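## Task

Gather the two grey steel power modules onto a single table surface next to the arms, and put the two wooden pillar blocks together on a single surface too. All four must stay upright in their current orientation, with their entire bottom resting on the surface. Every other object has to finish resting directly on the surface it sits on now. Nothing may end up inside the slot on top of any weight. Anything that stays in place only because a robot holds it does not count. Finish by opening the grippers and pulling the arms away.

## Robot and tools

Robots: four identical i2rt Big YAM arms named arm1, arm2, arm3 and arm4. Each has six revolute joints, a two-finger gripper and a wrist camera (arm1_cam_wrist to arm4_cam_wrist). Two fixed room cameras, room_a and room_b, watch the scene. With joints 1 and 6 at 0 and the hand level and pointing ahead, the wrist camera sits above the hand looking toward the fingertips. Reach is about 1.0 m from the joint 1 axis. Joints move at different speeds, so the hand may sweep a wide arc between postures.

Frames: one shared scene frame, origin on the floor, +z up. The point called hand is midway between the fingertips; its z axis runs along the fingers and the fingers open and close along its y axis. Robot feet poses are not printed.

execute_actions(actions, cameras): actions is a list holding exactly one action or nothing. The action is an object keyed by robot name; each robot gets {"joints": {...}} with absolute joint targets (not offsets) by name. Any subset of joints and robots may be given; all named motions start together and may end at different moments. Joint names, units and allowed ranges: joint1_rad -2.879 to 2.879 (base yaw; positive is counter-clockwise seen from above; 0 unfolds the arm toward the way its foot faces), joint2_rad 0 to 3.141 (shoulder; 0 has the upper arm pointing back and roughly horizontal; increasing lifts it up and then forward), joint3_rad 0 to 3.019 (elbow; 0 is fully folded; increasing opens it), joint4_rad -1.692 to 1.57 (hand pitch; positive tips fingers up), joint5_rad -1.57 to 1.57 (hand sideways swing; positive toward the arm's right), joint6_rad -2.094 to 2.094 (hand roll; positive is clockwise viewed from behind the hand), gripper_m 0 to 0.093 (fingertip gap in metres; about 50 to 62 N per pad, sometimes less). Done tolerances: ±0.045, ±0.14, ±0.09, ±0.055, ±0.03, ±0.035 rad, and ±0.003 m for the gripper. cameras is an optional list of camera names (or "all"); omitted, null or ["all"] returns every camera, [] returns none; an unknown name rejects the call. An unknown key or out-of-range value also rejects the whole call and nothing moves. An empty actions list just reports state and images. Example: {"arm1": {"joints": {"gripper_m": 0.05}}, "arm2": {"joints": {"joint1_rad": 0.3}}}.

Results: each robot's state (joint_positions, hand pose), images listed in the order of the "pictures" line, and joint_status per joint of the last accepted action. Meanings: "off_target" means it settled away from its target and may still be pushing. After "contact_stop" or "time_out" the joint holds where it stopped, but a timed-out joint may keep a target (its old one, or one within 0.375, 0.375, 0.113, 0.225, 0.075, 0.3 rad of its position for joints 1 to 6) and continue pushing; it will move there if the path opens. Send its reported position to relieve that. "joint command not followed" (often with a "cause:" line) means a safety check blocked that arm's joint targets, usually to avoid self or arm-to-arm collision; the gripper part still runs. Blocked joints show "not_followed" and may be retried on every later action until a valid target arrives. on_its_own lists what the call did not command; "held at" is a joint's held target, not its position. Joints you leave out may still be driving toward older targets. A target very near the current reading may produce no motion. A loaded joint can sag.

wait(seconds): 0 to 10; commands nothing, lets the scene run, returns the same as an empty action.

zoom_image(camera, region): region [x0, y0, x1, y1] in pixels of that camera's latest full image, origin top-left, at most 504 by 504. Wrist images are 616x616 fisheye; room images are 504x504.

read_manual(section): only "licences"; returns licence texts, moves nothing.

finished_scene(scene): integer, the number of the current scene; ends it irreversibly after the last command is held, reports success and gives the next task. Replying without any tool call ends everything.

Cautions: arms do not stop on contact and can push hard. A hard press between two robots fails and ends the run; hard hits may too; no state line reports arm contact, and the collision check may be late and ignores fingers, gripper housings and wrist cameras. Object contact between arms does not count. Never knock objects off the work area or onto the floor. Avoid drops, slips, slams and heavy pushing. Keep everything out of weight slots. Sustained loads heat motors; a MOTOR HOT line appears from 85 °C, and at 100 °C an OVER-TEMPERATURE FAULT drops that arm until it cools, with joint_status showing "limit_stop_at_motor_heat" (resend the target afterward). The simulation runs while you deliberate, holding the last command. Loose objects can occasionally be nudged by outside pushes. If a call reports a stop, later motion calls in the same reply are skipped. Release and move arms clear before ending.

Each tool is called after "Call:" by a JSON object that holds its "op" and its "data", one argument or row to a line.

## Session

Call:
{"op": "execute_actions", "data": {
  "actions": []
}}

Scene clock: 0.00 s.
arm1.joint_positions: joint1_rad=+0.433 joint2_rad=+0.598 joint3_rad=+1.451 joint4_rad=-1.504 joint5_rad=+0.260 joint6_rad=+0.489 gripper_m=+0.095
arm1.joint_status: not commanded
arm1.hand: x=-0.1248 y=-1.8398 z=+1.3546 quat_wxyz=(-0.118, -0.890, +0.041, +0.439) (m; scene frame)
arm2.joint_positions: joint1_rad=+0.666 joint2_rad=+0.255 joint3_rad=+1.693 joint4_rad=-1.146 joint5_rad=-0.235 joint6_rad=+0.557 gripper_m=+0.094
arm2.joint_status: not commanded
arm2.hand: x=+0.2345 y=-0.4273 z=+1.4788 quat_wxyz=(-0.544, +0.192, -0.568, -0.587) (m; scene frame)
arm3.joint_positions: joint1_rad=+0.185 joint2_rad=+0.407 joint3_rad=+1.358 joint4_rad=-1.461 joint5_rad=+0.076 joint6_rad=+0.201 gripper_m=+0.094
arm3.joint_status: not commanded
arm3.hand: x=-0.5885 y=+0.6020 z=+1.2994 quat_wxyz=(-0.414, -0.608, -0.610, +0.295) (m; scene frame)
arm4.joint_positions: joint1_rad=+0.587 joint2_rad=+0.306 joint3_rad=+1.410 joint4_rad=-1.288 joint5_rad=-0.290 joint6_rad=-0.576 gripper_m=+0.095
arm4.joint_status: not commanded
arm4.hand: x=+0.1472 y=+1.4704 z=+1.3689 quat_wxyz=(-0.258, +0.766, +0.087, -0.583) (m; scene frame)
pictures: arm1_cam_wrist, arm2_cam_wrist, arm3_cam_wrist, arm4_cam_wrist, room_a, room_b
Images, in order (width x height): arm1_cam_wrist 616x616, arm2_cam_wrist 616x616, arm3_cam_wrist 616x616, arm4_cam_wrist 616x616, room_a 504x504, room_b 504x504.

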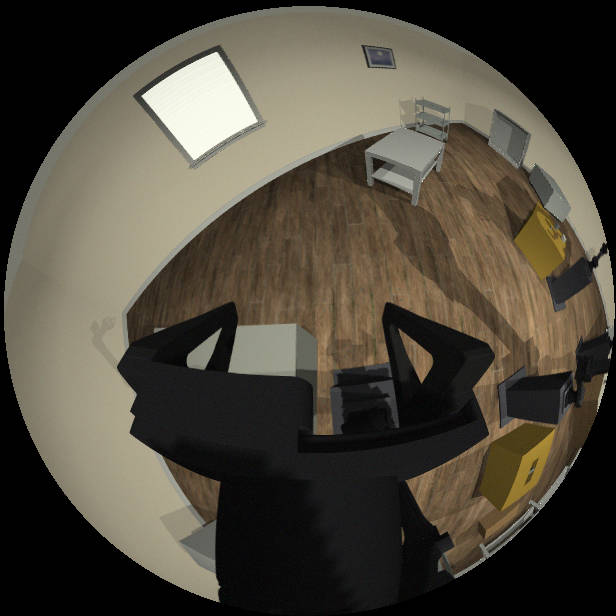

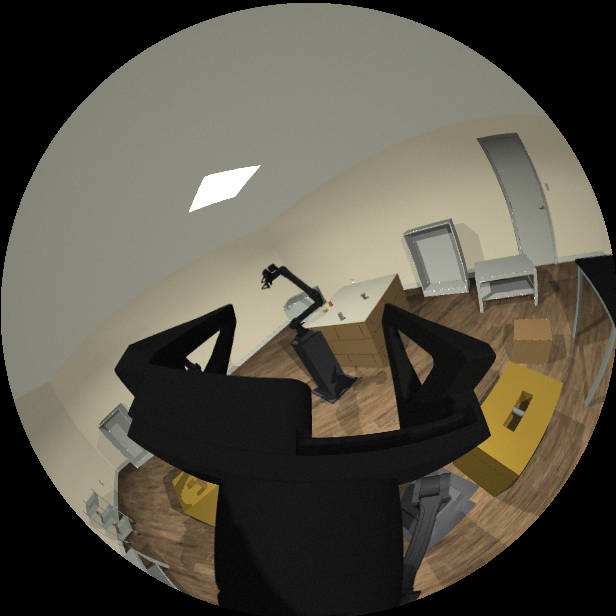

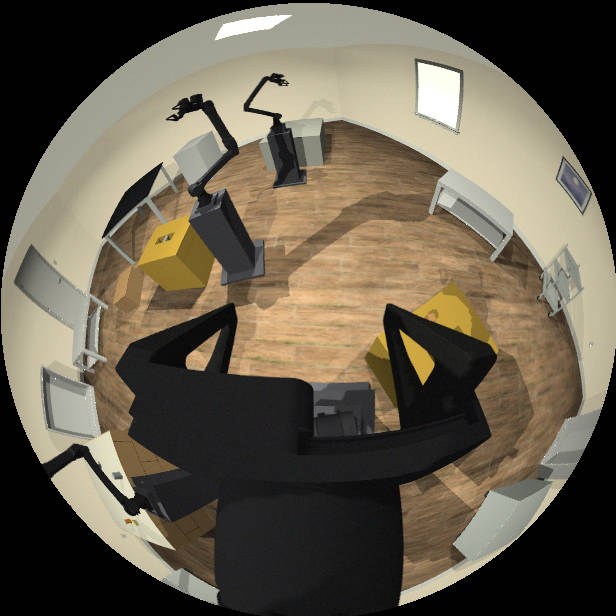

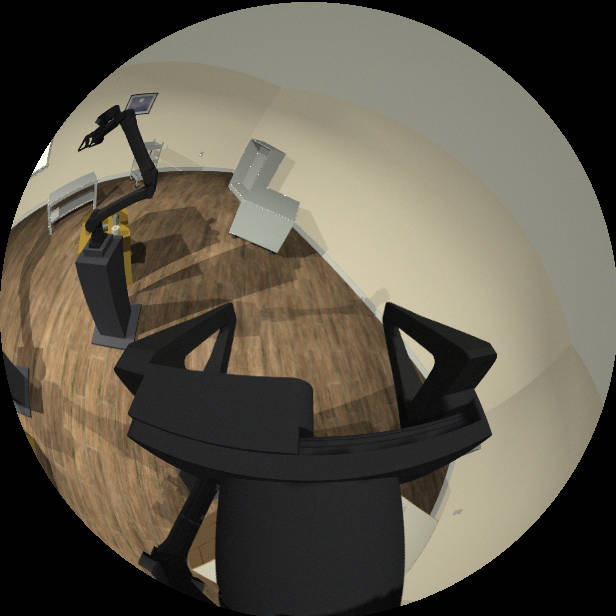

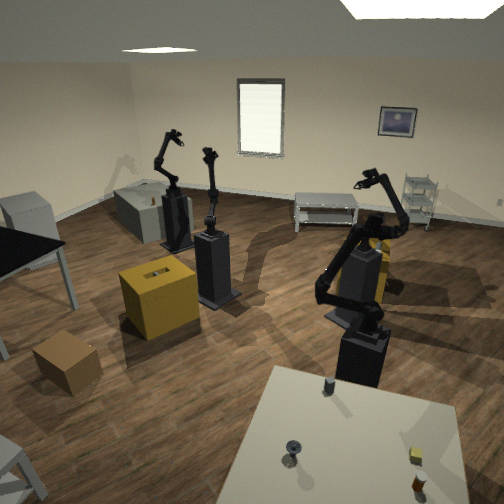

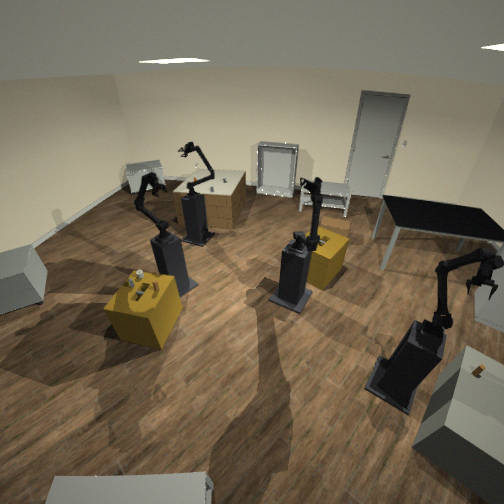

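Call:
{"op": "execute_actions", "data": {
  "actions": [
    {"arm1":{"joints":{"joint1_rad":1.5,"joint2_rad":1.4,"joint3_rad":1.4,"joint4_rad":-1.57,"joint5_rad":0,"joint6_rad":0}},"arm2":{"joints":{"joint1_rad":-0.3,"joint2_rad":1.4,"joint3_rad":1.4,"joint4_rad":-1.57,"joint5_rad":0,"joint6_rad":0}},"arm3":{"joints":{"joint1_rad":-1.3,"joint2_rad":1.4,"joint3_rad":1.4,"joint4_rad":-1.57,"joint5_rad":0,"joint6_rad":0}},"arm4":{"joints":{"joint1_rad":-1.5,"joint2_rad":1.4,"joint3_rad":1.4,"joint4_rad":-1.57,"joint5_rad":0,"joint6_rad":0}}}
  ],
  "cameras": ["arm1_cam_wrist","arm2_cam_wrist","arm3_cam_wrist","arm4_cam_wrist"]
}}

Scene clock: 15.23 s.
arm1.joint_positions: joint1_rad=+1.505 joint2_rad=+1.406 joint3_rad=+1.385 joint4_rad=-1.553 joint5_rad=+0.002 joint6_rad=+0.007 gripper_m=+0.095
arm1.joint_status: all done
arm1.hand: x=+0.0747 y=-2.1922 z=+1.0775 quat_wxyz=(-0.003, -0.698, -0.716, +0.001) (m; scene frame)
arm2.joint_positions: joint1_rad=-0.300 joint2_rad=+1.401 joint3_rad=+1.392 joint4_rad=-1.562 joint5_rad=+0.000 joint6_rad=+0.011 gripper_m=+0.094
arm2.joint_status: all done
arm2.hand: x=+0.6953 y=-0.4379 z=+1.0009 quat_wxyz=(+0.005, -0.036, -0.999, -0.002) (m; scene frame)
arm3.joint_positions: joint1_rad=-1.297 joint2_rad=+1.411 joint3_rad=+1.372 joint4_rad=-1.554 joint5_rad=-0.001 joint6_rad=+0.009 gripper_m=+0.094
arm3.joint_status: all done
arm3.hand: x=-0.9898 y=+0.6017 z=+1.0177 quat_wxyz=(-0.001, -0.986, -0.166, -0.013) (m; scene frame)
arm4.joint_positions: joint1_rad=-1.503 joint2_rad=+1.422 joint3_rad=+1.382 joint4_rad=-1.559 joint5_rad=+0.000 joint6_rad=-0.014 gripper_m=+0.095
arm4.joint_status: all done
arm4.hand: x=+0.6187 y=+1.6408 z=+1.0235 quat_wxyz=(+0.006, +0.232, -0.973, +0.003) (m; scene frame)
pictures: arm1_cam_wrist, arm2_cam_wrist, arm3_cam_wrist, arm4_cam_wrist
Images, in order (width x height): arm1_cam_wrist 616x616, arm2_cam_wrist 616x616, arm3_cam_wrist 616x616, arm4_cam_wrist 616x616.

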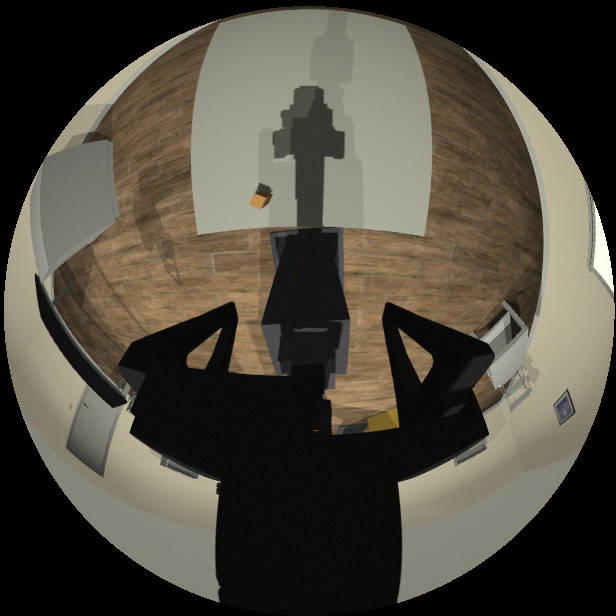

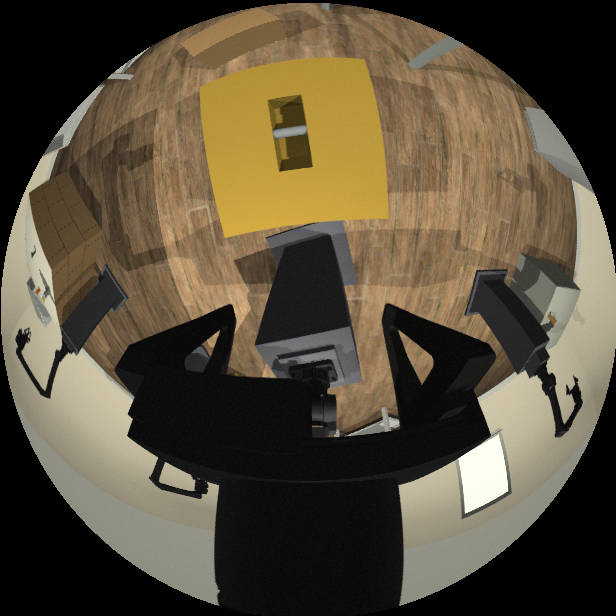

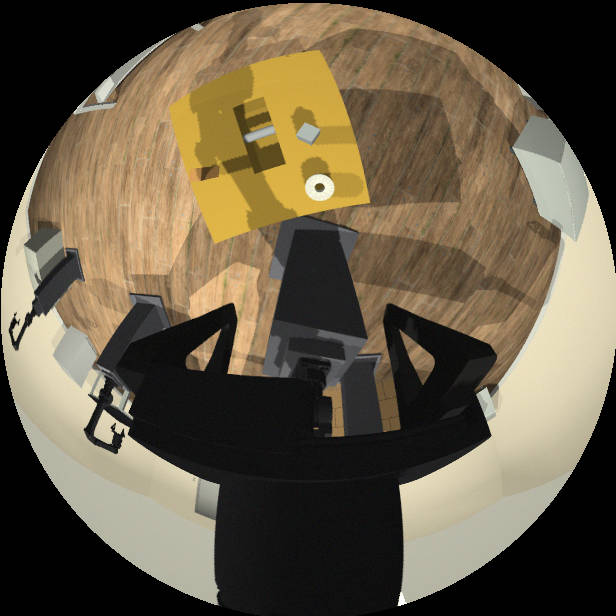

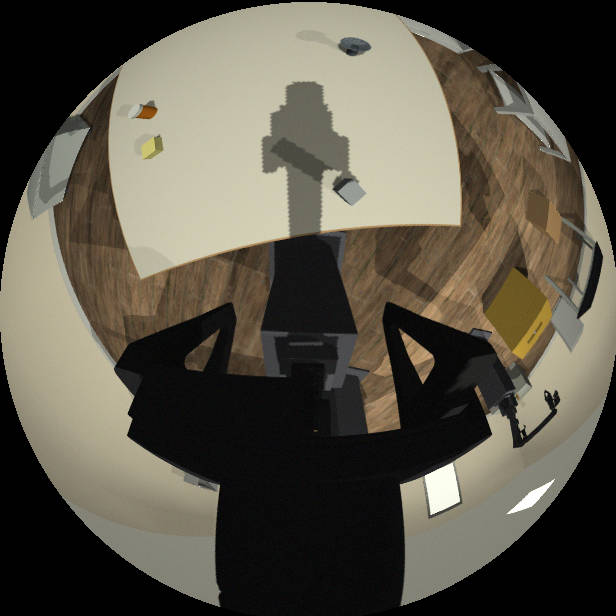

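Call:
{"op": "execute_actions", "data": {
  "actions": [
    {"arm1":{"joints":{"joint1_rad":1.742,"joint2_rad":1.74,"joint3_rad":1.08,"joint4_rad":-0.87,"joint6_rad":0.45}},"arm3":{"joints":{"joint1_rad":-1.29,"joint2_rad":2.065,"joint3_rad":1.51,"joint4_rad":-0.96,"joint6_rad":0.6}},"arm2":{"joints":{"joint1_rad":-1.96,"joint2_rad":1.775,"joint3_rad":1.08,"joint4_rad":0.68}},"arm4":{"joints":{"joint1_rad":1.884,"joint2_rad":1.387,"joint3_rad":0.5,"joint4_rad":0.87}}}
  ],
  "cameras": ["arm1_cam_wrist","arm3_cam_wrist"]
}}

Scene clock: 42.20 s.
arm1.joint_positions: joint1_rad=+1.747 joint2_rad=+1.758 joint3_rad=+1.054 joint4_rad=-0.887 joint5_rad=+0.001 joint6_rad=+0.442 gripper_m=+0.095
arm1.joint_status: all done
arm1.hand: x=+0.1834 y=-2.2156 z=+0.8137 quat_wxyz=(+0.005, -0.764, -0.646, -0.002) (m; scene frame)
arm2.joint_positions: joint1_rad=-1.968 joint2_rad=+1.779 joint3_rad=+1.066 joint4_rad=+0.666 joint5_rad=+0.001 joint6_rad=+0.010 gripper_m=+0.094
arm2.joint_status: all done
arm2.hand: x=+0.1793 y=-1.1057 z=+0.9614 quat_wxyz=(-0.447, -0.551, -0.471, +0.524) (m; scene frame)
arm3.joint_positions: joint1_rad=-1.297 joint2_rad=+2.072 joint3_rad=+1.490 joint4_rad=-0.977 joint5_rad=-0.001 joint6_rad=+0.591 gripper_m=+0.094
arm3.joint_status: all done
arm3.hand: x=-1.1587 y=+0.5402 z=+0.7370 quat_wxyz=(-0.005, -0.992, +0.125, +0.002) (m; scene frame)
arm4.joint_positions: joint1_rad=+1.884 joint2_rad=+1.392 joint3_rad=+0.496 joint4_rad=+0.847 joint5_rad=+0.000 joint6_rad=-0.013 gripper_m=+0.095
arm4.joint_status: all done
arm4.hand: x=-0.1342 y=+1.1371 z=+0.9621 quat_wxyz=(+0.233, +0.684, +0.252, -0.644) (m; scene frame)
pictures: arm1_cam_wrist, arm3_cam_wrist
Images, in order (width x height): arm1_cam_wrist 616x616, arm3_cam_wrist 616x616.

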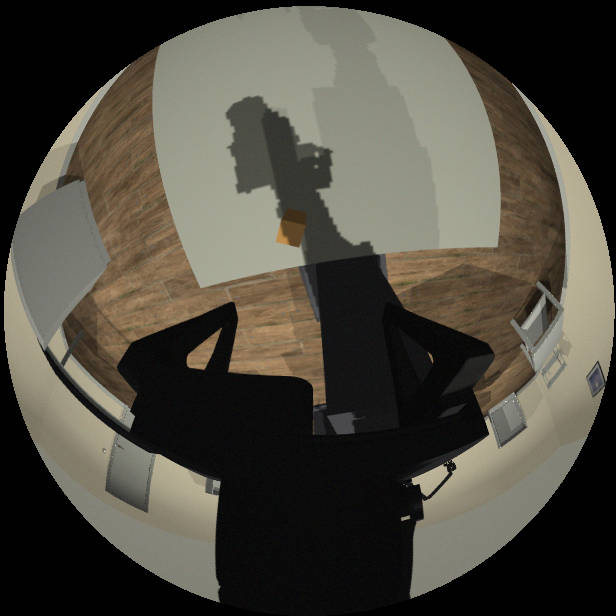

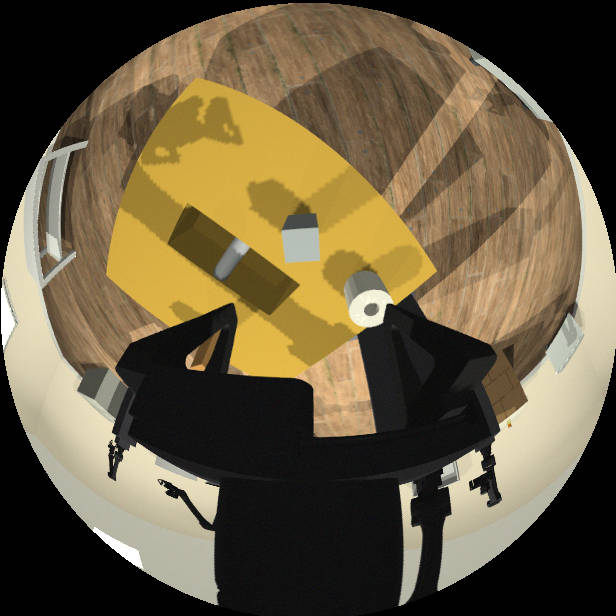

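Call:
{"op": "execute_actions", "data": {
  "actions": []
}}

Scene clock: 78.03 s.
arm1.joint_positions: joint1_rad=+1.747 joint2_rad=+1.758 joint3_rad=+1.054 joint4_rad=-0.887 joint5_rad=+0.001 joint6_rad=+0.442 gripper_m=+0.095
arm1.joint_status: all done
arm1.hand: x=+0.1834 y=-2.2156 z=+0.8137 quat_wxyz=(+0.005, -0.764, -0.646, -0.002) (m; scene frame)
arm2.joint_positions: joint1_rad=-1.968 joint2_rad=+1.779 joint3_rad=+1.066 joint4_rad=+0.666 joint5_rad=+0.001 joint6_rad=+0.010 gripper_m=+0.094
arm2.joint_status: all done
arm2.hand: x=+0.1793 y=-1.1057 z=+0.9614 quat_wxyz=(-0.447, -0.551, -0.471, +0.524) (m; scene frame)
arm3.joint_positions: joint1_rad=-1.297 joint2_rad=+2.072 joint3_rad=+1.490 joint4_rad=-0.977 joint5_rad=-0.001 joint6_rad=+0.591 gripper_m=+0.094
arm3.joint_status: all done
arm3.hand: x=-1.1587 y=+0.5402 z=+0.7370 quat_wxyz=(-0.005, -0.992, +0.125, +0.002) (m; scene frame)
arm4.joint_positions: joint1_rad=+1.884 joint2_rad=+1.392 joint3_rad=+0.496 joint4_rad=+0.847 joint5_rad=+0.000 joint6_rad=-0.013 gripper_m=+0.095
arm4.joint_status: all done
arm4.hand: x=-0.1342 y=+1.1371 z=+0.9621 quat_wxyz=(+0.233, +0.684, +0.252, -0.644) (m; scene frame)
pictures: arm1_cam_wrist, arm2_cam_wrist, arm3_cam_wrist, arm4_cam_wrist, room_a, room_b
Images, in order (width x height): arm1_cam_wrist 616x616, arm2_cam_wrist 616x616, arm3_cam_wrist 616x616, arm4_cam_wrist 616x616, room_a 504x504, room_b 504x504.

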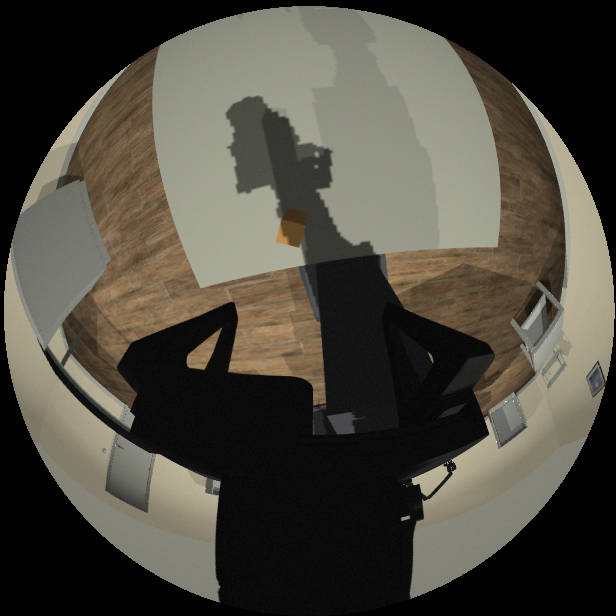

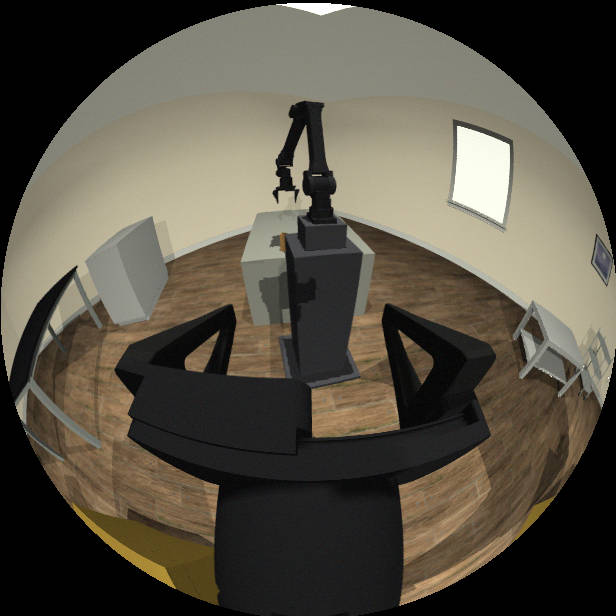

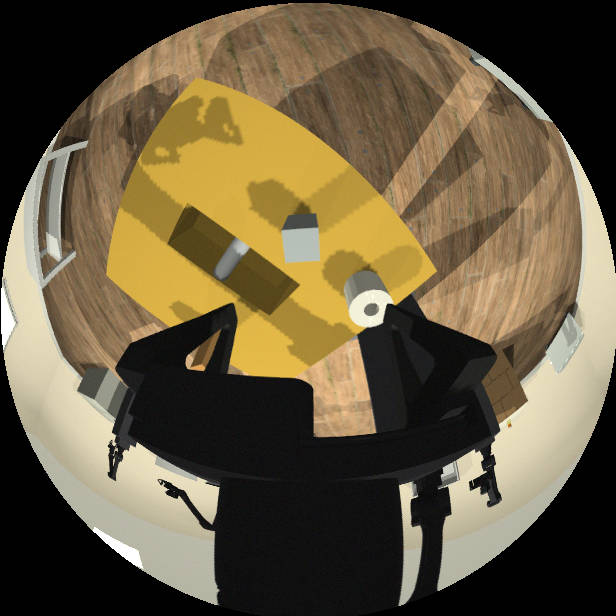

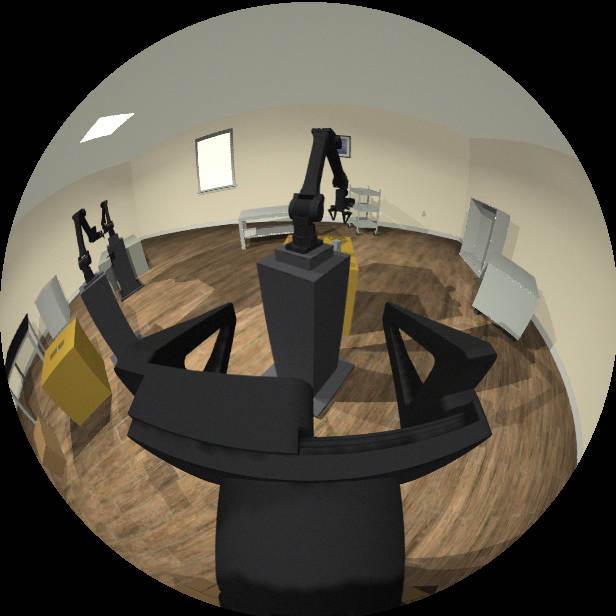

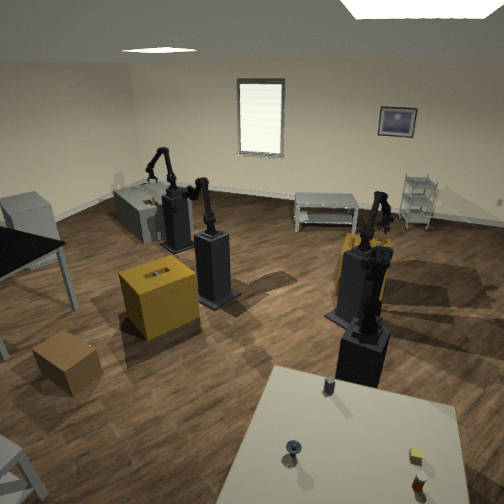

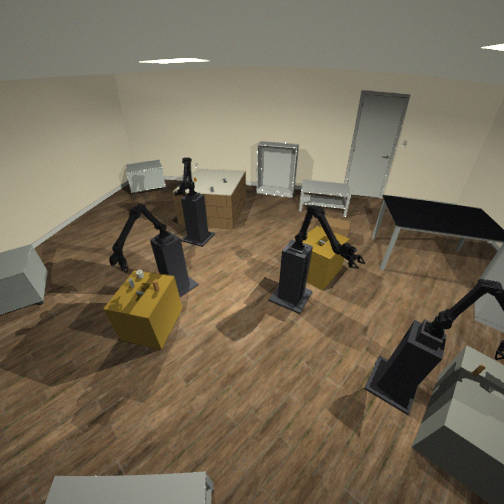

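Call:
{"op": "zoom_image", "data": {
  "camera": "arm1_cam_wrist",
  "region": [240, 180, 360, 300]
}}

Call:
{"op": "zoom_image", "data": {
  "camera": "arm3_cam_wrist",
  "region": [240, 180, 400, 340]
}}

Region (240, 180, 360, 300) of arm1_cam_wrist's 616x616 image, scaled by 4.200, with more detail than that image has.

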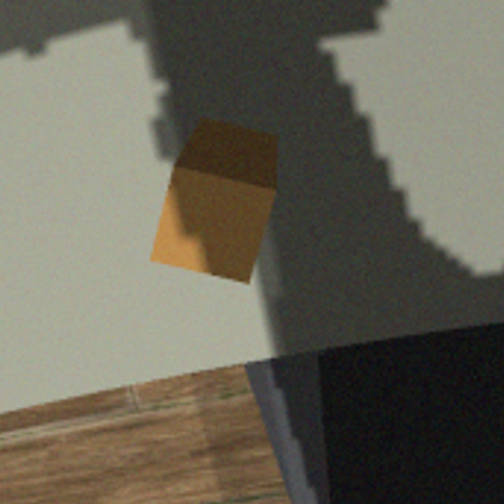

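Region (240, 180, 400, 340) of arm3_cam_wrist's 616x616 image, scaled by 3.150, with more detail than that image has.

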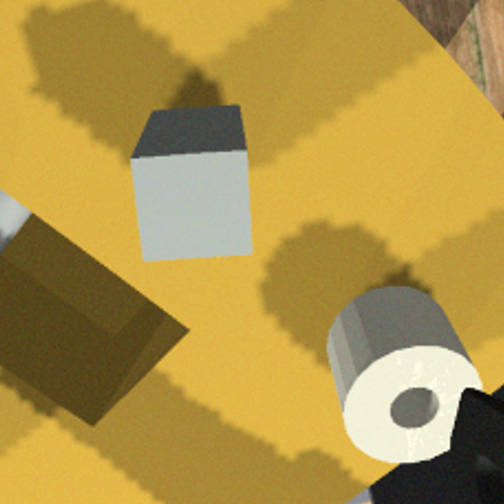

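Call:
{"op": "execute_actions", "data": {
  "actions": [
    {"arm1":{"joints":{"joint1_rad":1.818,"joint2_rad":2.04,"joint3_rad":1.02,"joint4_rad":-0.56,"joint6_rad":0.73,"gripper_m":0.075}},"arm3":{"joints":{"joint1_rad":-1.276,"joint2_rad":2.2,"joint3_rad":1.49,"joint4_rad":-0.83,"joint6_rad":0.55,"gripper_m":0.075}}}
  ],
  "cameras": ["arm1_cam_wrist","arm3_cam_wrist"]
}}

Scene clock: 110.67 s.
arm1.joint_positions: joint1_rad=+1.824 joint2_rad=+2.042 joint3_rad=+1.008 joint4_rad=-0.578 joint5_rad=+0.001 joint6_rad=+0.722 gripper_m=+0.075
arm1.joint_status: all done
arm1.hand: x=+0.2146 y=-2.2008 z=+0.6799 quat_wxyz=(+0.015, -0.825, -0.565, -0.004) (m; scene frame)
arm2.joint_positions: joint1_rad=-1.968 joint2_rad=+1.779 joint3_rad=+1.066 joint4_rad=+0.666 joint5_rad=+0.001 joint6_rad=+0.010 gripper_m=+0.094
arm2.joint_status: not commanded
arm2.hand: x=+0.1793 y=-1.1057 z=+0.9614 quat_wxyz=(-0.447, -0.551, -0.471, +0.524) (m; scene frame)
arm3.joint_positions: joint1_rad=-1.291 joint2_rad=+2.213 joint3_rad=+1.483 joint4_rad=-0.847 joint5_rad=-0.001 joint6_rad=+0.559 gripper_m=+0.075
arm3.joint_status: all done
arm3.hand: x=-1.1575 y=+0.5363 z=+0.6550 quat_wxyz=(-0.001, -0.994, +0.105, -0.006) (m; scene frame)
arm4.joint_positions: joint1_rad=+1.884 joint2_rad=+1.392 joint3_rad=+0.496 joint4_rad=+0.847 joint5_rad=+0.000 joint6_rad=-0.013 gripper_m=+0.095
arm4.joint_status: not commanded
arm4.hand: x=-0.1342 y=+1.1371 z=+0.9621 quat_wxyz=(+0.233, +0.684, +0.252, -0.644) (m; scene frame)
pictures: arm1_cam_wrist, arm3_cam_wrist
Images, in order (width x height): arm1_cam_wrist 616x616, arm3_cam_wrist 616x616.

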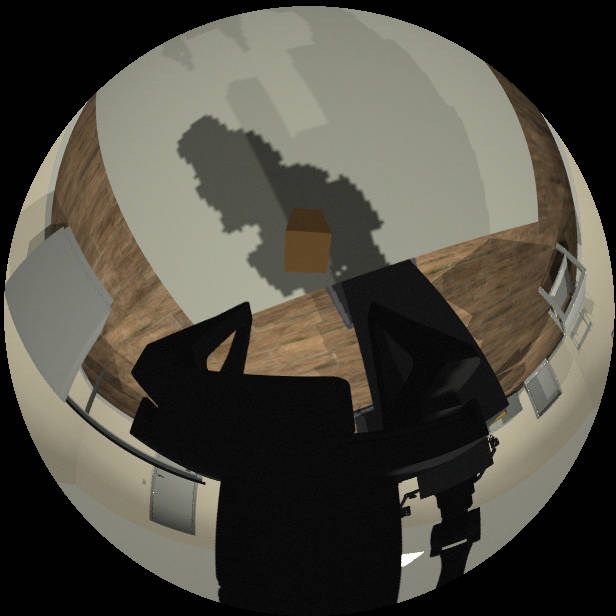

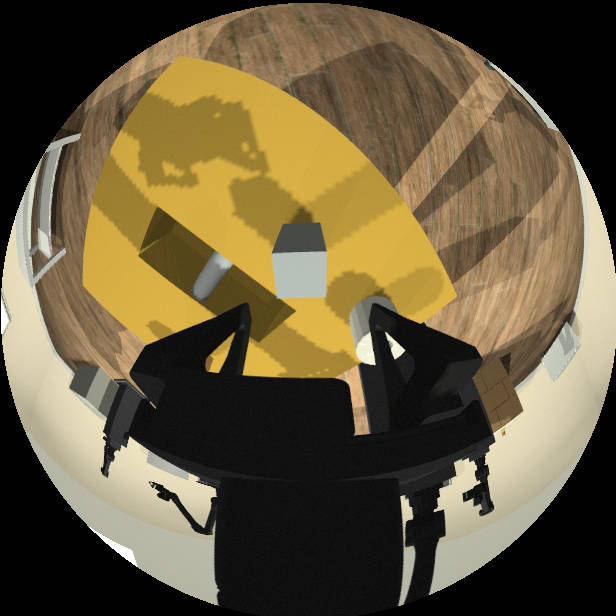

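Call:
{"op": "execute_actions", "data": {
  "actions": [
    {"arm1":{"joints":{"joint1_rad":1.788,"joint2_rad":2.2,"joint3_rad":1.11,"joint4_rad":-0.46,"joint6_rad":0.70}},"arm3":{"joints":{"joint2_rad":2.29,"joint3_rad":1.555,"joint4_rad":-0.78}}}
  ],
  "cameras": ["arm1_cam_wrist","arm3_cam_wrist"]
}}

Scene clock: 130.10 s.
arm1.joint_positions: joint1_rad=+1.789 joint2_rad=+2.181 joint3_rad=+1.105 joint4_rad=-0.471 joint5_rad=+0.001 joint6_rad=+0.707 gripper_m=+0.075
arm1.joint_status: all done
arm1.hand: x=+0.2133 y=-2.2467 z=+0.6373 quat_wxyz=(-0.016, -0.831, -0.556, +0.005) (m; scene frame)
arm2.joint_positions: joint1_rad=-1.968 joint2_rad=+1.779 joint3_rad=+1.066 joint4_rad=+0.666 joint5_rad=+0.001 joint6_rad=+0.010 gripper_m=+0.094
arm2.joint_status: not commanded
arm2.hand: x=+0.1793 y=-1.1057 z=+0.9614 quat_wxyz=(-0.447, -0.551, -0.471, +0.524) (m; scene frame)
arm3.joint_positions: joint1_rad=-1.291 joint2_rad=+2.291 joint3_rad=+1.519 joint4_rad=-0.794 joint5_rad=-0.001 joint6_rad=+0.558 gripper_m=+0.075
arm3.joint_status: all done
arm3.hand: x=-1.1682 y=+0.5323 z=+0.6207 quat_wxyz=(-0.003, -0.994, +0.105, -0.001) (m; scene frame)
arm4.joint_positions: joint1_rad=+1.884 joint2_rad=+1.392 joint3_rad=+0.496 joint4_rad=+0.847 joint5_rad=+0.000 joint6_rad=-0.013 gripper_m=+0.095
arm4.joint_status: not commanded
arm4.hand: x=-0.1342 y=+1.1371 z=+0.9621 quat_wxyz=(+0.233, +0.684, +0.252, -0.644) (m; scene frame)
pictures: arm1_cam_wrist, arm3_cam_wrist
Images, in order (width x height): arm1_cam_wrist 616x616, arm3_cam_wrist 616x616.

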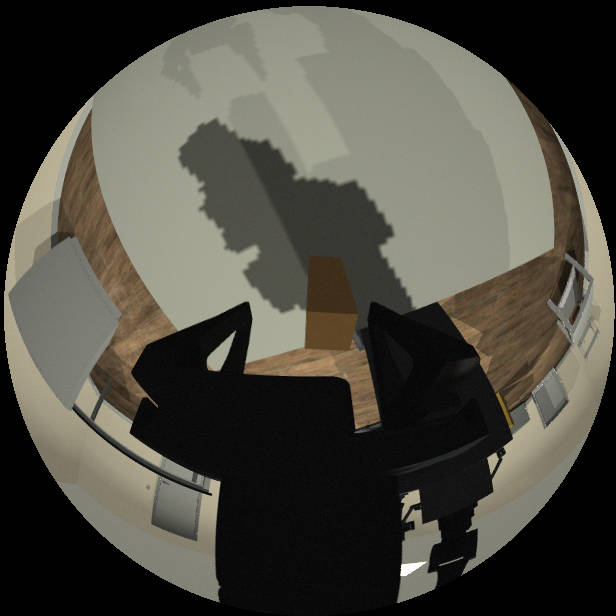

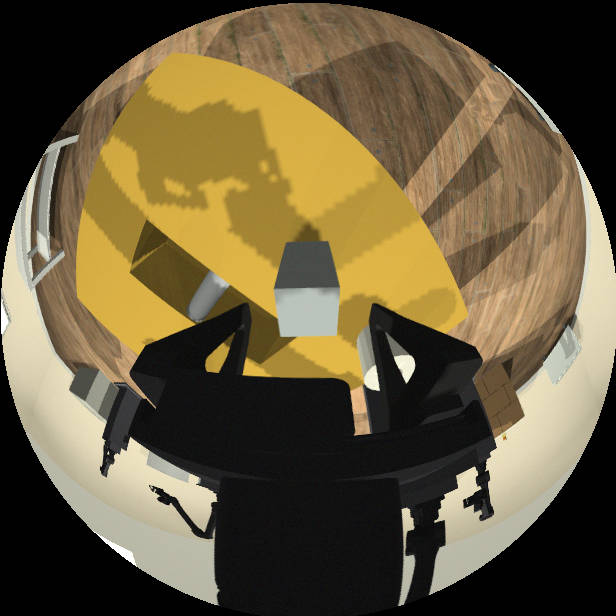

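Call:
{"op": "execute_actions", "data": {
  "actions": [
    {"arm1":{"joints":{"joint4_rad":-0.565}},"arm3":{"joints":{"joint2_rad":2.345,"joint4_rad":-0.735}}}
  ],
  "cameras": ["arm1_cam_wrist","arm3_cam_wrist"]
}}

Scene clock: 142.80 s.
arm1.joint_positions: joint1_rad=+1.789 joint2_rad=+2.181 joint3_rad=+1.105 joint4_rad=-0.549 joint5_rad=+0.001 joint6_rad=+0.707 gripper_m=+0.075
arm1.joint_status: all done
arm1.hand: x=+0.2073 y=-2.2284 z=+0.6375 quat_wxyz=(+0.021, -0.831, -0.556, -0.006) (m; scene frame)
arm2.joint_positions: joint1_rad=-1.968 joint2_rad=+1.779 joint3_rad=+1.066 joint4_rad=+0.666 joint5_rad=+0.001 joint6_rad=+0.010 gripper_m=+0.094
arm2.joint_status: not commanded
arm2.hand: x=+0.1793 y=-1.1057 z=+0.9614 quat_wxyz=(-0.447, -0.551, -0.471, +0.524) (m; scene frame)
arm3.joint_positions: joint1_rad=-1.291 joint2_rad=+2.345 joint3_rad=+1.519 joint4_rad=-0.752 joint5_rad=-0.001 joint6_rad=+0.558 gripper_m=+0.075
arm3.joint_status: all done
arm3.hand: x=-1.1634 y=+0.5338 z=+0.5898 quat_wxyz=(-0.001, -0.994, +0.105, -0.006) (m; scene frame)
arm4.joint_positions: joint1_rad=+1.884 joint2_rad=+1.392 joint3_rad=+0.496 joint4_rad=+0.847 joint5_rad=+0.000 joint6_rad=-0.013 gripper_m=+0.095
arm4.joint_status: not commanded
arm4.hand: x=-0.1342 y=+1.1371 z=+0.9621 quat_wxyz=(+0.233, +0.684, +0.252, -0.644) (m; scene frame)
pictures: arm1_cam_wrist, arm3_cam_wrist
Images, in order (width x height): arm1_cam_wrist 616x616, arm3_cam_wrist 616x616.

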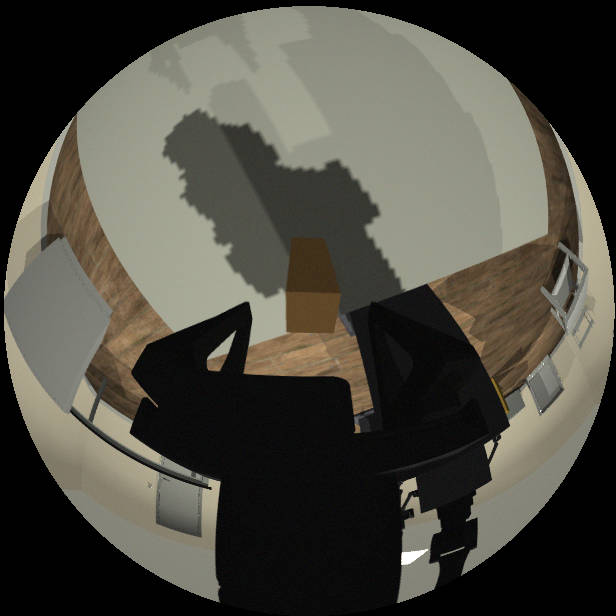

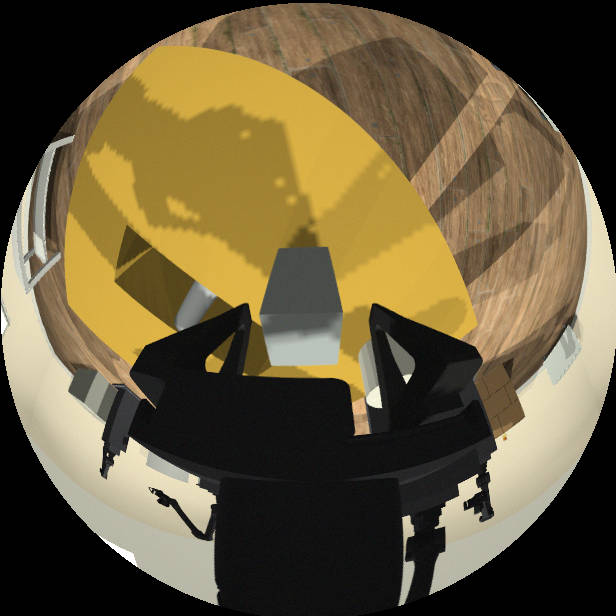

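Call:
{"op": "execute_actions", "data": {
  "actions": [
    {"arm1":{"joints":{"joint2_rad":2.295,"joint4_rad":-0.415}},"arm3":{"joints":{"gripper_m":0.025}}}
  ],
  "cameras": ["arm1_cam_wrist","arm3_cam_wrist"]
}}

Scene clock: 168.30 s.
arm1.joint_positions: joint1_rad=+1.789 joint2_rad=+2.278 joint3_rad=+1.105 joint4_rad=-0.432 joint5_rad=+0.001 joint6_rad=+0.707 gripper_m=+0.075
arm1.joint_status: all done
arm1.hand: x=+0.2064 y=-2.2255 z=+0.5934 quat_wxyz=(+0.012, -0.831, -0.556, -0.003) (m; scene frame)
arm2.joint_positions: joint1_rad=-1.968 joint2_rad=+1.779 joint3_rad=+1.066 joint4_rad=+0.666 joint5_rad=+0.001 joint6_rad=+0.010 gripper_m=+0.094
arm2.joint_status: not commanded
arm2.hand: x=+0.1793 y=-1.1057 z=+0.9614 quat_wxyz=(-0.447, -0.551, -0.471, +0.524) (m; scene frame)
arm3.joint_positions: joint1_rad=-1.291 joint2_rad=+2.345 joint3_rad=+1.519 joint4_rad=-0.749 joint5_rad=-0.001 joint6_rad=+0.558 gripper_m=+0.040
arm3.joint_status: gripper_m off_target (ended at +0.040, target +0.025)
arm3.hand: x=-1.1638 y=+0.5334 z=+0.5898 quat_wxyz=(-0.001, -0.994, +0.105, -0.005) (m; scene frame)
arm4.joint_positions: joint1_rad=+1.884 joint2_rad=+1.392 joint3_rad=+0.496 joint4_rad=+0.847 joint5_rad=+0.000 joint6_rad=-0.013 gripper_m=+0.095
arm4.joint_status: not commanded
arm4.hand: x=-0.1342 y=+1.1371 z=+0.9621 quat_wxyz=(+0.233, +0.684, +0.252, -0.644) (m; scene frame)
pictures: arm1_cam_wrist, arm3_cam_wrist
Images, in order (width x height): arm1_cam_wrist 616x616, arm3_cam_wrist 616x616.

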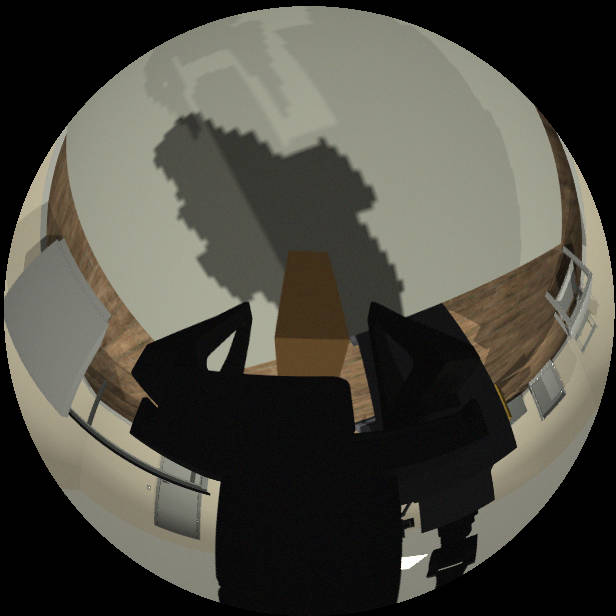

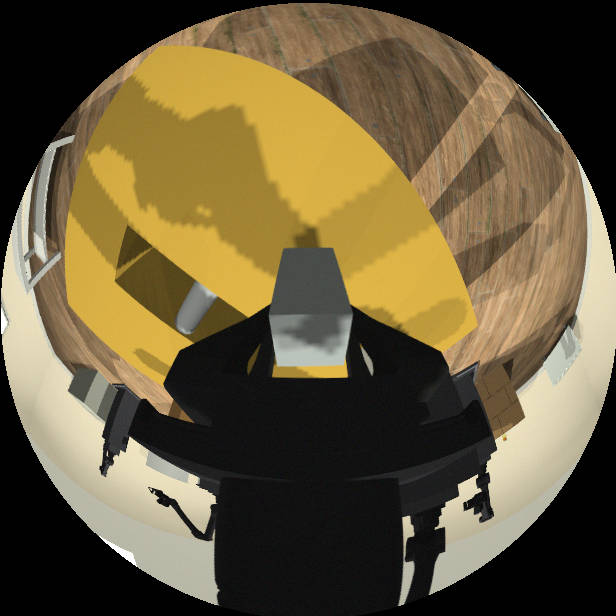

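Call:
{"op": "execute_actions", "data": {
  "actions": [
    {"arm1":{"joints":{"gripper_m":0.02}},"arm3":{"joints":{"joint2_rad":1.95,"joint4_rad":-1.13,"gripper_m":0.02}}}
  ],
  "cameras": ["arm1_cam_wrist","arm3_cam_wrist"]
}}

Call:
{"op": "execute_actions", "data": {
  "actions": [
    {"arm1":{"joints":{"joint2_rad":1.75,"joint3_rad":1.2,"joint4_rad":-1.02}},"arm3":{"joints":{"joint2_rad":1.59,"joint3_rad":1.56,"joint4_rad":-1.516}}}
  ],
  "cameras": ["arm1_cam_wrist","arm3_cam_wrist"]
}}

Scene clock: 182.17 s.
arm1.joint_positions: joint1_rad=+1.789 joint2_rad=+2.278 joint3_rad=+1.105 joint4_rad=-0.432 joint5_rad=+0.001 joint6_rad=+0.707 gripper_m=+0.035
arm1.joint_status: gripper_m off_target (ended at +0.035, target +0.020)
arm1.hand: x=+0.2064 y=-2.2255 z=+0.5934 quat_wxyz=(+0.012, -0.831, -0.557, -0.003) (m; scene frame)
arm2.joint_positions: joint1_rad=-1.968 joint2_rad=+1.779 joint3_rad=+1.066 joint4_rad=+0.666 joint5_rad=+0.001 joint6_rad=+0.010 gripper_m=+0.094
arm2.joint_status: not commanded
arm2.hand: x=+0.1793 y=-1.1057 z=+0.9614 quat_wxyz=(-0.447, -0.551, -0.471, +0.524) (m; scene frame)
arm3.joint_positions: joint1_rad=-1.291 joint2_rad=+1.966 joint3_rad=+1.532 joint4_rad=-1.114 joint5_rad=-0.001 joint6_rad=+0.558 gripper_m=+0.040
arm3.joint_status: gripper_m off_target (ended at +0.040, target +0.020); the others done
arm3.hand: x=-1.1547 y=+0.5380 z=+0.8101 quat_wxyz=(-0.007, -0.994, +0.105, +0.007) (m; scene frame)
arm4.joint_positions: joint1_rad=+1.884 joint2_rad=+1.392 joint3_rad=+0.496 joint4_rad=+0.847 joint5_rad=+0.000 joint6_rad=-0.013 gripper_m=+0.095
arm4.joint_status: not commanded
arm4.hand: x=-0.1342 y=+1.1371 z=+0.9621 quat_wxyz=(+0.233, +0.684, +0.252, -0.644) (m; scene frame)
pictures: arm1_cam_wrist, arm3_cam_wrist
Images, in order (width x height): arm1_cam_wrist 616x616, arm3_cam_wrist 616x616.

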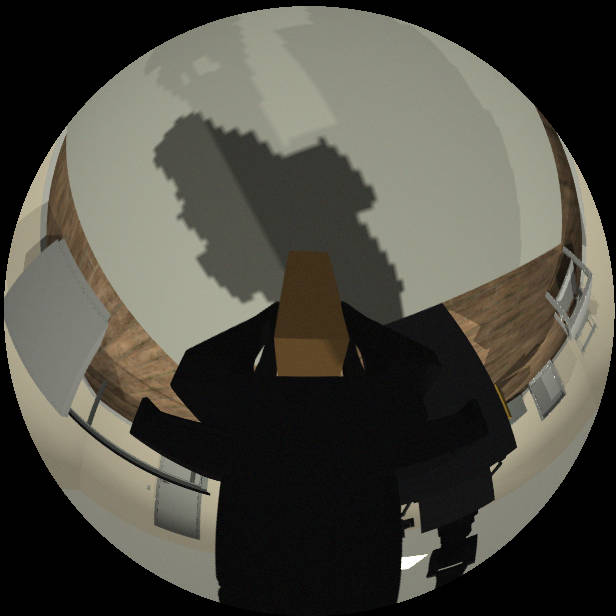

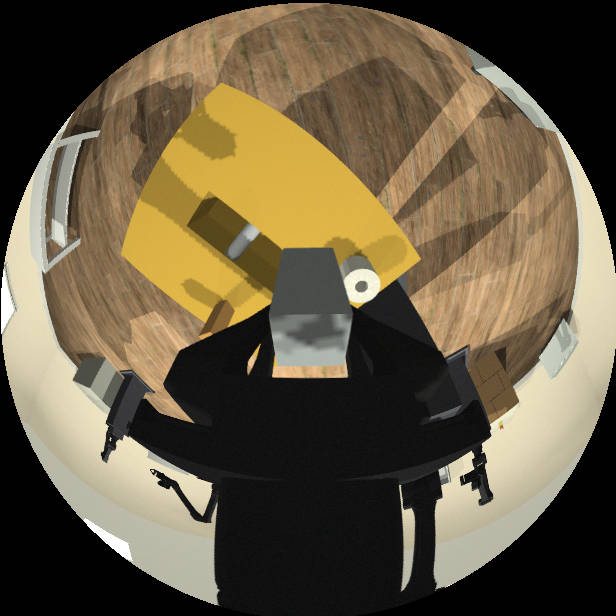

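Scene clock: 183.67 s.
arm1.joint_positions: joint1_rad=+1.789 joint2_rad=+1.725 joint3_rad=+1.190 joint4_rad=-1.004 joint5_rad=+0.001 joint6_rad=+0.707 gripper_m=+0.035
arm1.joint_status: all done
arm1.hand: x=+0.2129 y=-2.2462 z=+0.8711 quat_wxyz=(-0.020, -0.830, -0.557, +0.006) (m; scene frame)
arm2.joint_positions: joint1_rad=-1.968 joint2_rad=+1.779 joint3_rad=+1.066 joint4_rad=+0.666 joint5_rad=+0.001 joint6_rad=+0.010 gripper_m=+0.094
arm2.joint_status: not commanded
arm2.hand: x=+0.1793 y=-1.1057 z=+0.9614 quat_wxyz=(-0.447, -0.551, -0.471, +0.524) (m; scene frame)
arm3.joint_positions: joint1_rad=-1.291 joint2_rad=+1.604 joint3_rad=+1.532 joint4_rad=-1.501 joint5_rad=-0.001 joint6_rad=+0.558 gripper_m=+0.040
arm3.joint_status: all done
arm3.hand: x=-1.0619 y=+0.5726 z=+0.9961 quat_wxyz=(-0.002, -0.994, +0.105, -0.005) (m; scene frame)
arm4.joint_positions: joint1_rad=+1.884 joint2_rad=+1.392 joint3_rad=+0.496 joint4_rad=+0.847 joint5_rad=+0.000 joint6_rad=-0.013 gripper_m=+0.095
arm4.joint_status: not commanded
arm4.hand: x=-0.1342 y=+1.1371 z=+0.9621 quat_wxyz=(+0.233, +0.684, +0.252, -0.644) (m; scene frame)
pictures: arm1_cam_wrist, arm3_cam_wrist
Images, in order (width x height): arm1_cam_wrist 616x616, arm3_cam_wrist 616x616.

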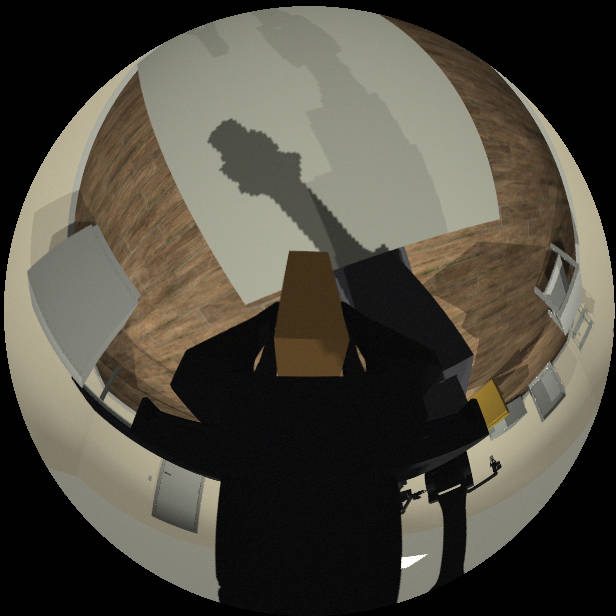

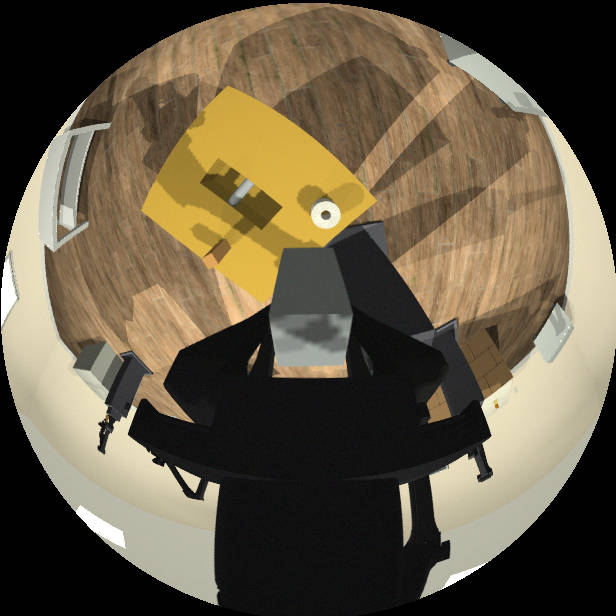

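Call:
{"op": "execute_actions", "data": {
  "actions": [
    {"arm1":{"joints":{"joint1_rad":-1.85,"joint2_rad":1.79,"joint3_rad":1.68,"joint4_rad":-1.44,"joint6_rad":1.571}},"arm3":{"joints":{"joint1_rad":2.21,"joint6_rad":1.571}}}
  ],
  "cameras": ["arm2_cam_wrist","arm4_cam_wrist"]
}}

Scene clock: 199.10 s.
arm1.joint_positions: joint1_rad=-1.856 joint2_rad=+1.794 joint3_rad=+1.660 joint4_rad=-1.424 joint5_rad=+0.001 joint6_rad=+1.563 gripper_m=+0.035
arm1.joint_status: all done
arm1.hand: x=+0.1655 y=-1.2417 z=+0.9961 quat_wxyz=(+0.004, +0.089, +0.996, +0.002) (m; scene frame)
arm2.joint_positions: joint1_rad=-1.968 joint2_rad=+1.779 joint3_rad=+1.066 joint4_rad=+0.666 joint5_rad=+0.001 joint6_rad=+0.010 gripper_m=+0.094
arm2.joint_status: not commanded
arm2.hand: x=+0.1793 y=-1.1057 z=+0.9614 quat_wxyz=(-0.447, -0.551, -0.471, +0.524) (m; scene frame)
arm3.joint_positions: joint1_rad=+2.213 joint2_rad=+1.604 joint3_rad=+1.532 joint4_rad=-1.501 joint5_rad=-0.001 joint6_rad=+1.562 gripper_m=+0.040
arm3.joint_status: all done
arm3.hand: x=-0.2421 y=+1.0513 z=+0.9984 quat_wxyz=(-0.002, -0.413, -0.911, +0.002) (m; scene frame)
arm4.joint_positions: joint1_rad=+1.884 joint2_rad=+1.392 joint3_rad=+0.496 joint4_rad=+0.847 joint5_rad=+0.000 joint6_rad=-0.013 gripper_m=+0.095
arm4.joint_status: not commanded
arm4.hand: x=-0.1342 y=+1.1371 z=+0.9621 quat_wxyz=(+0.233, +0.684, +0.252, -0.644) (m; scene frame)
pictures: arm2_cam_wrist, arm4_cam_wrist
Images, in order (width x height): arm2_cam_wrist 616x616, arm4_cam_wrist 616x616.

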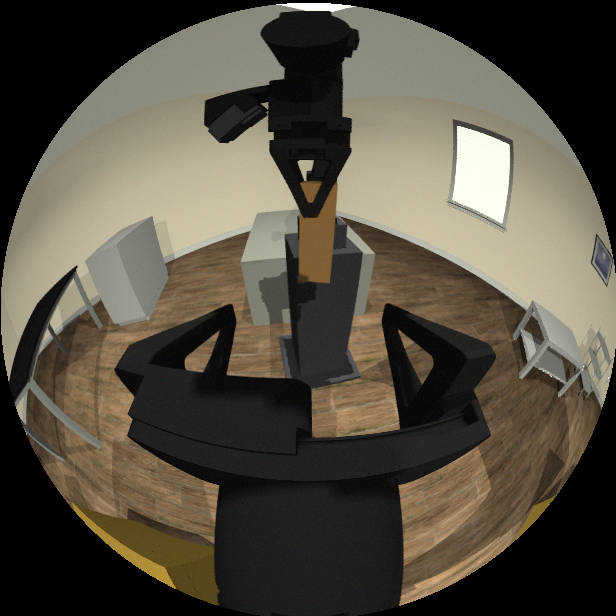

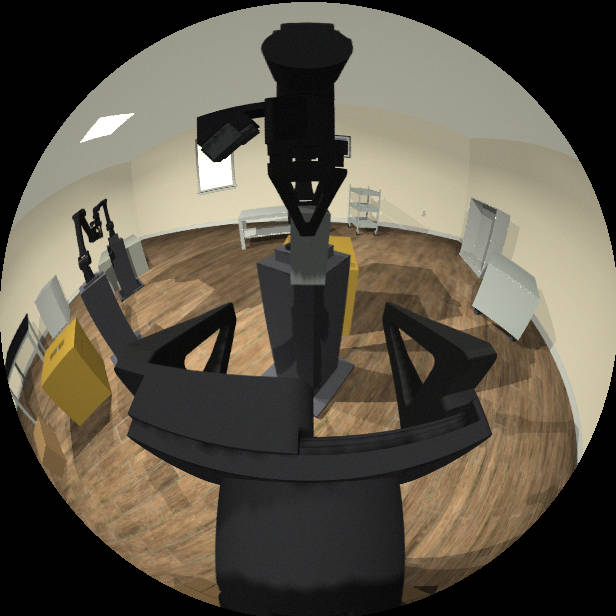

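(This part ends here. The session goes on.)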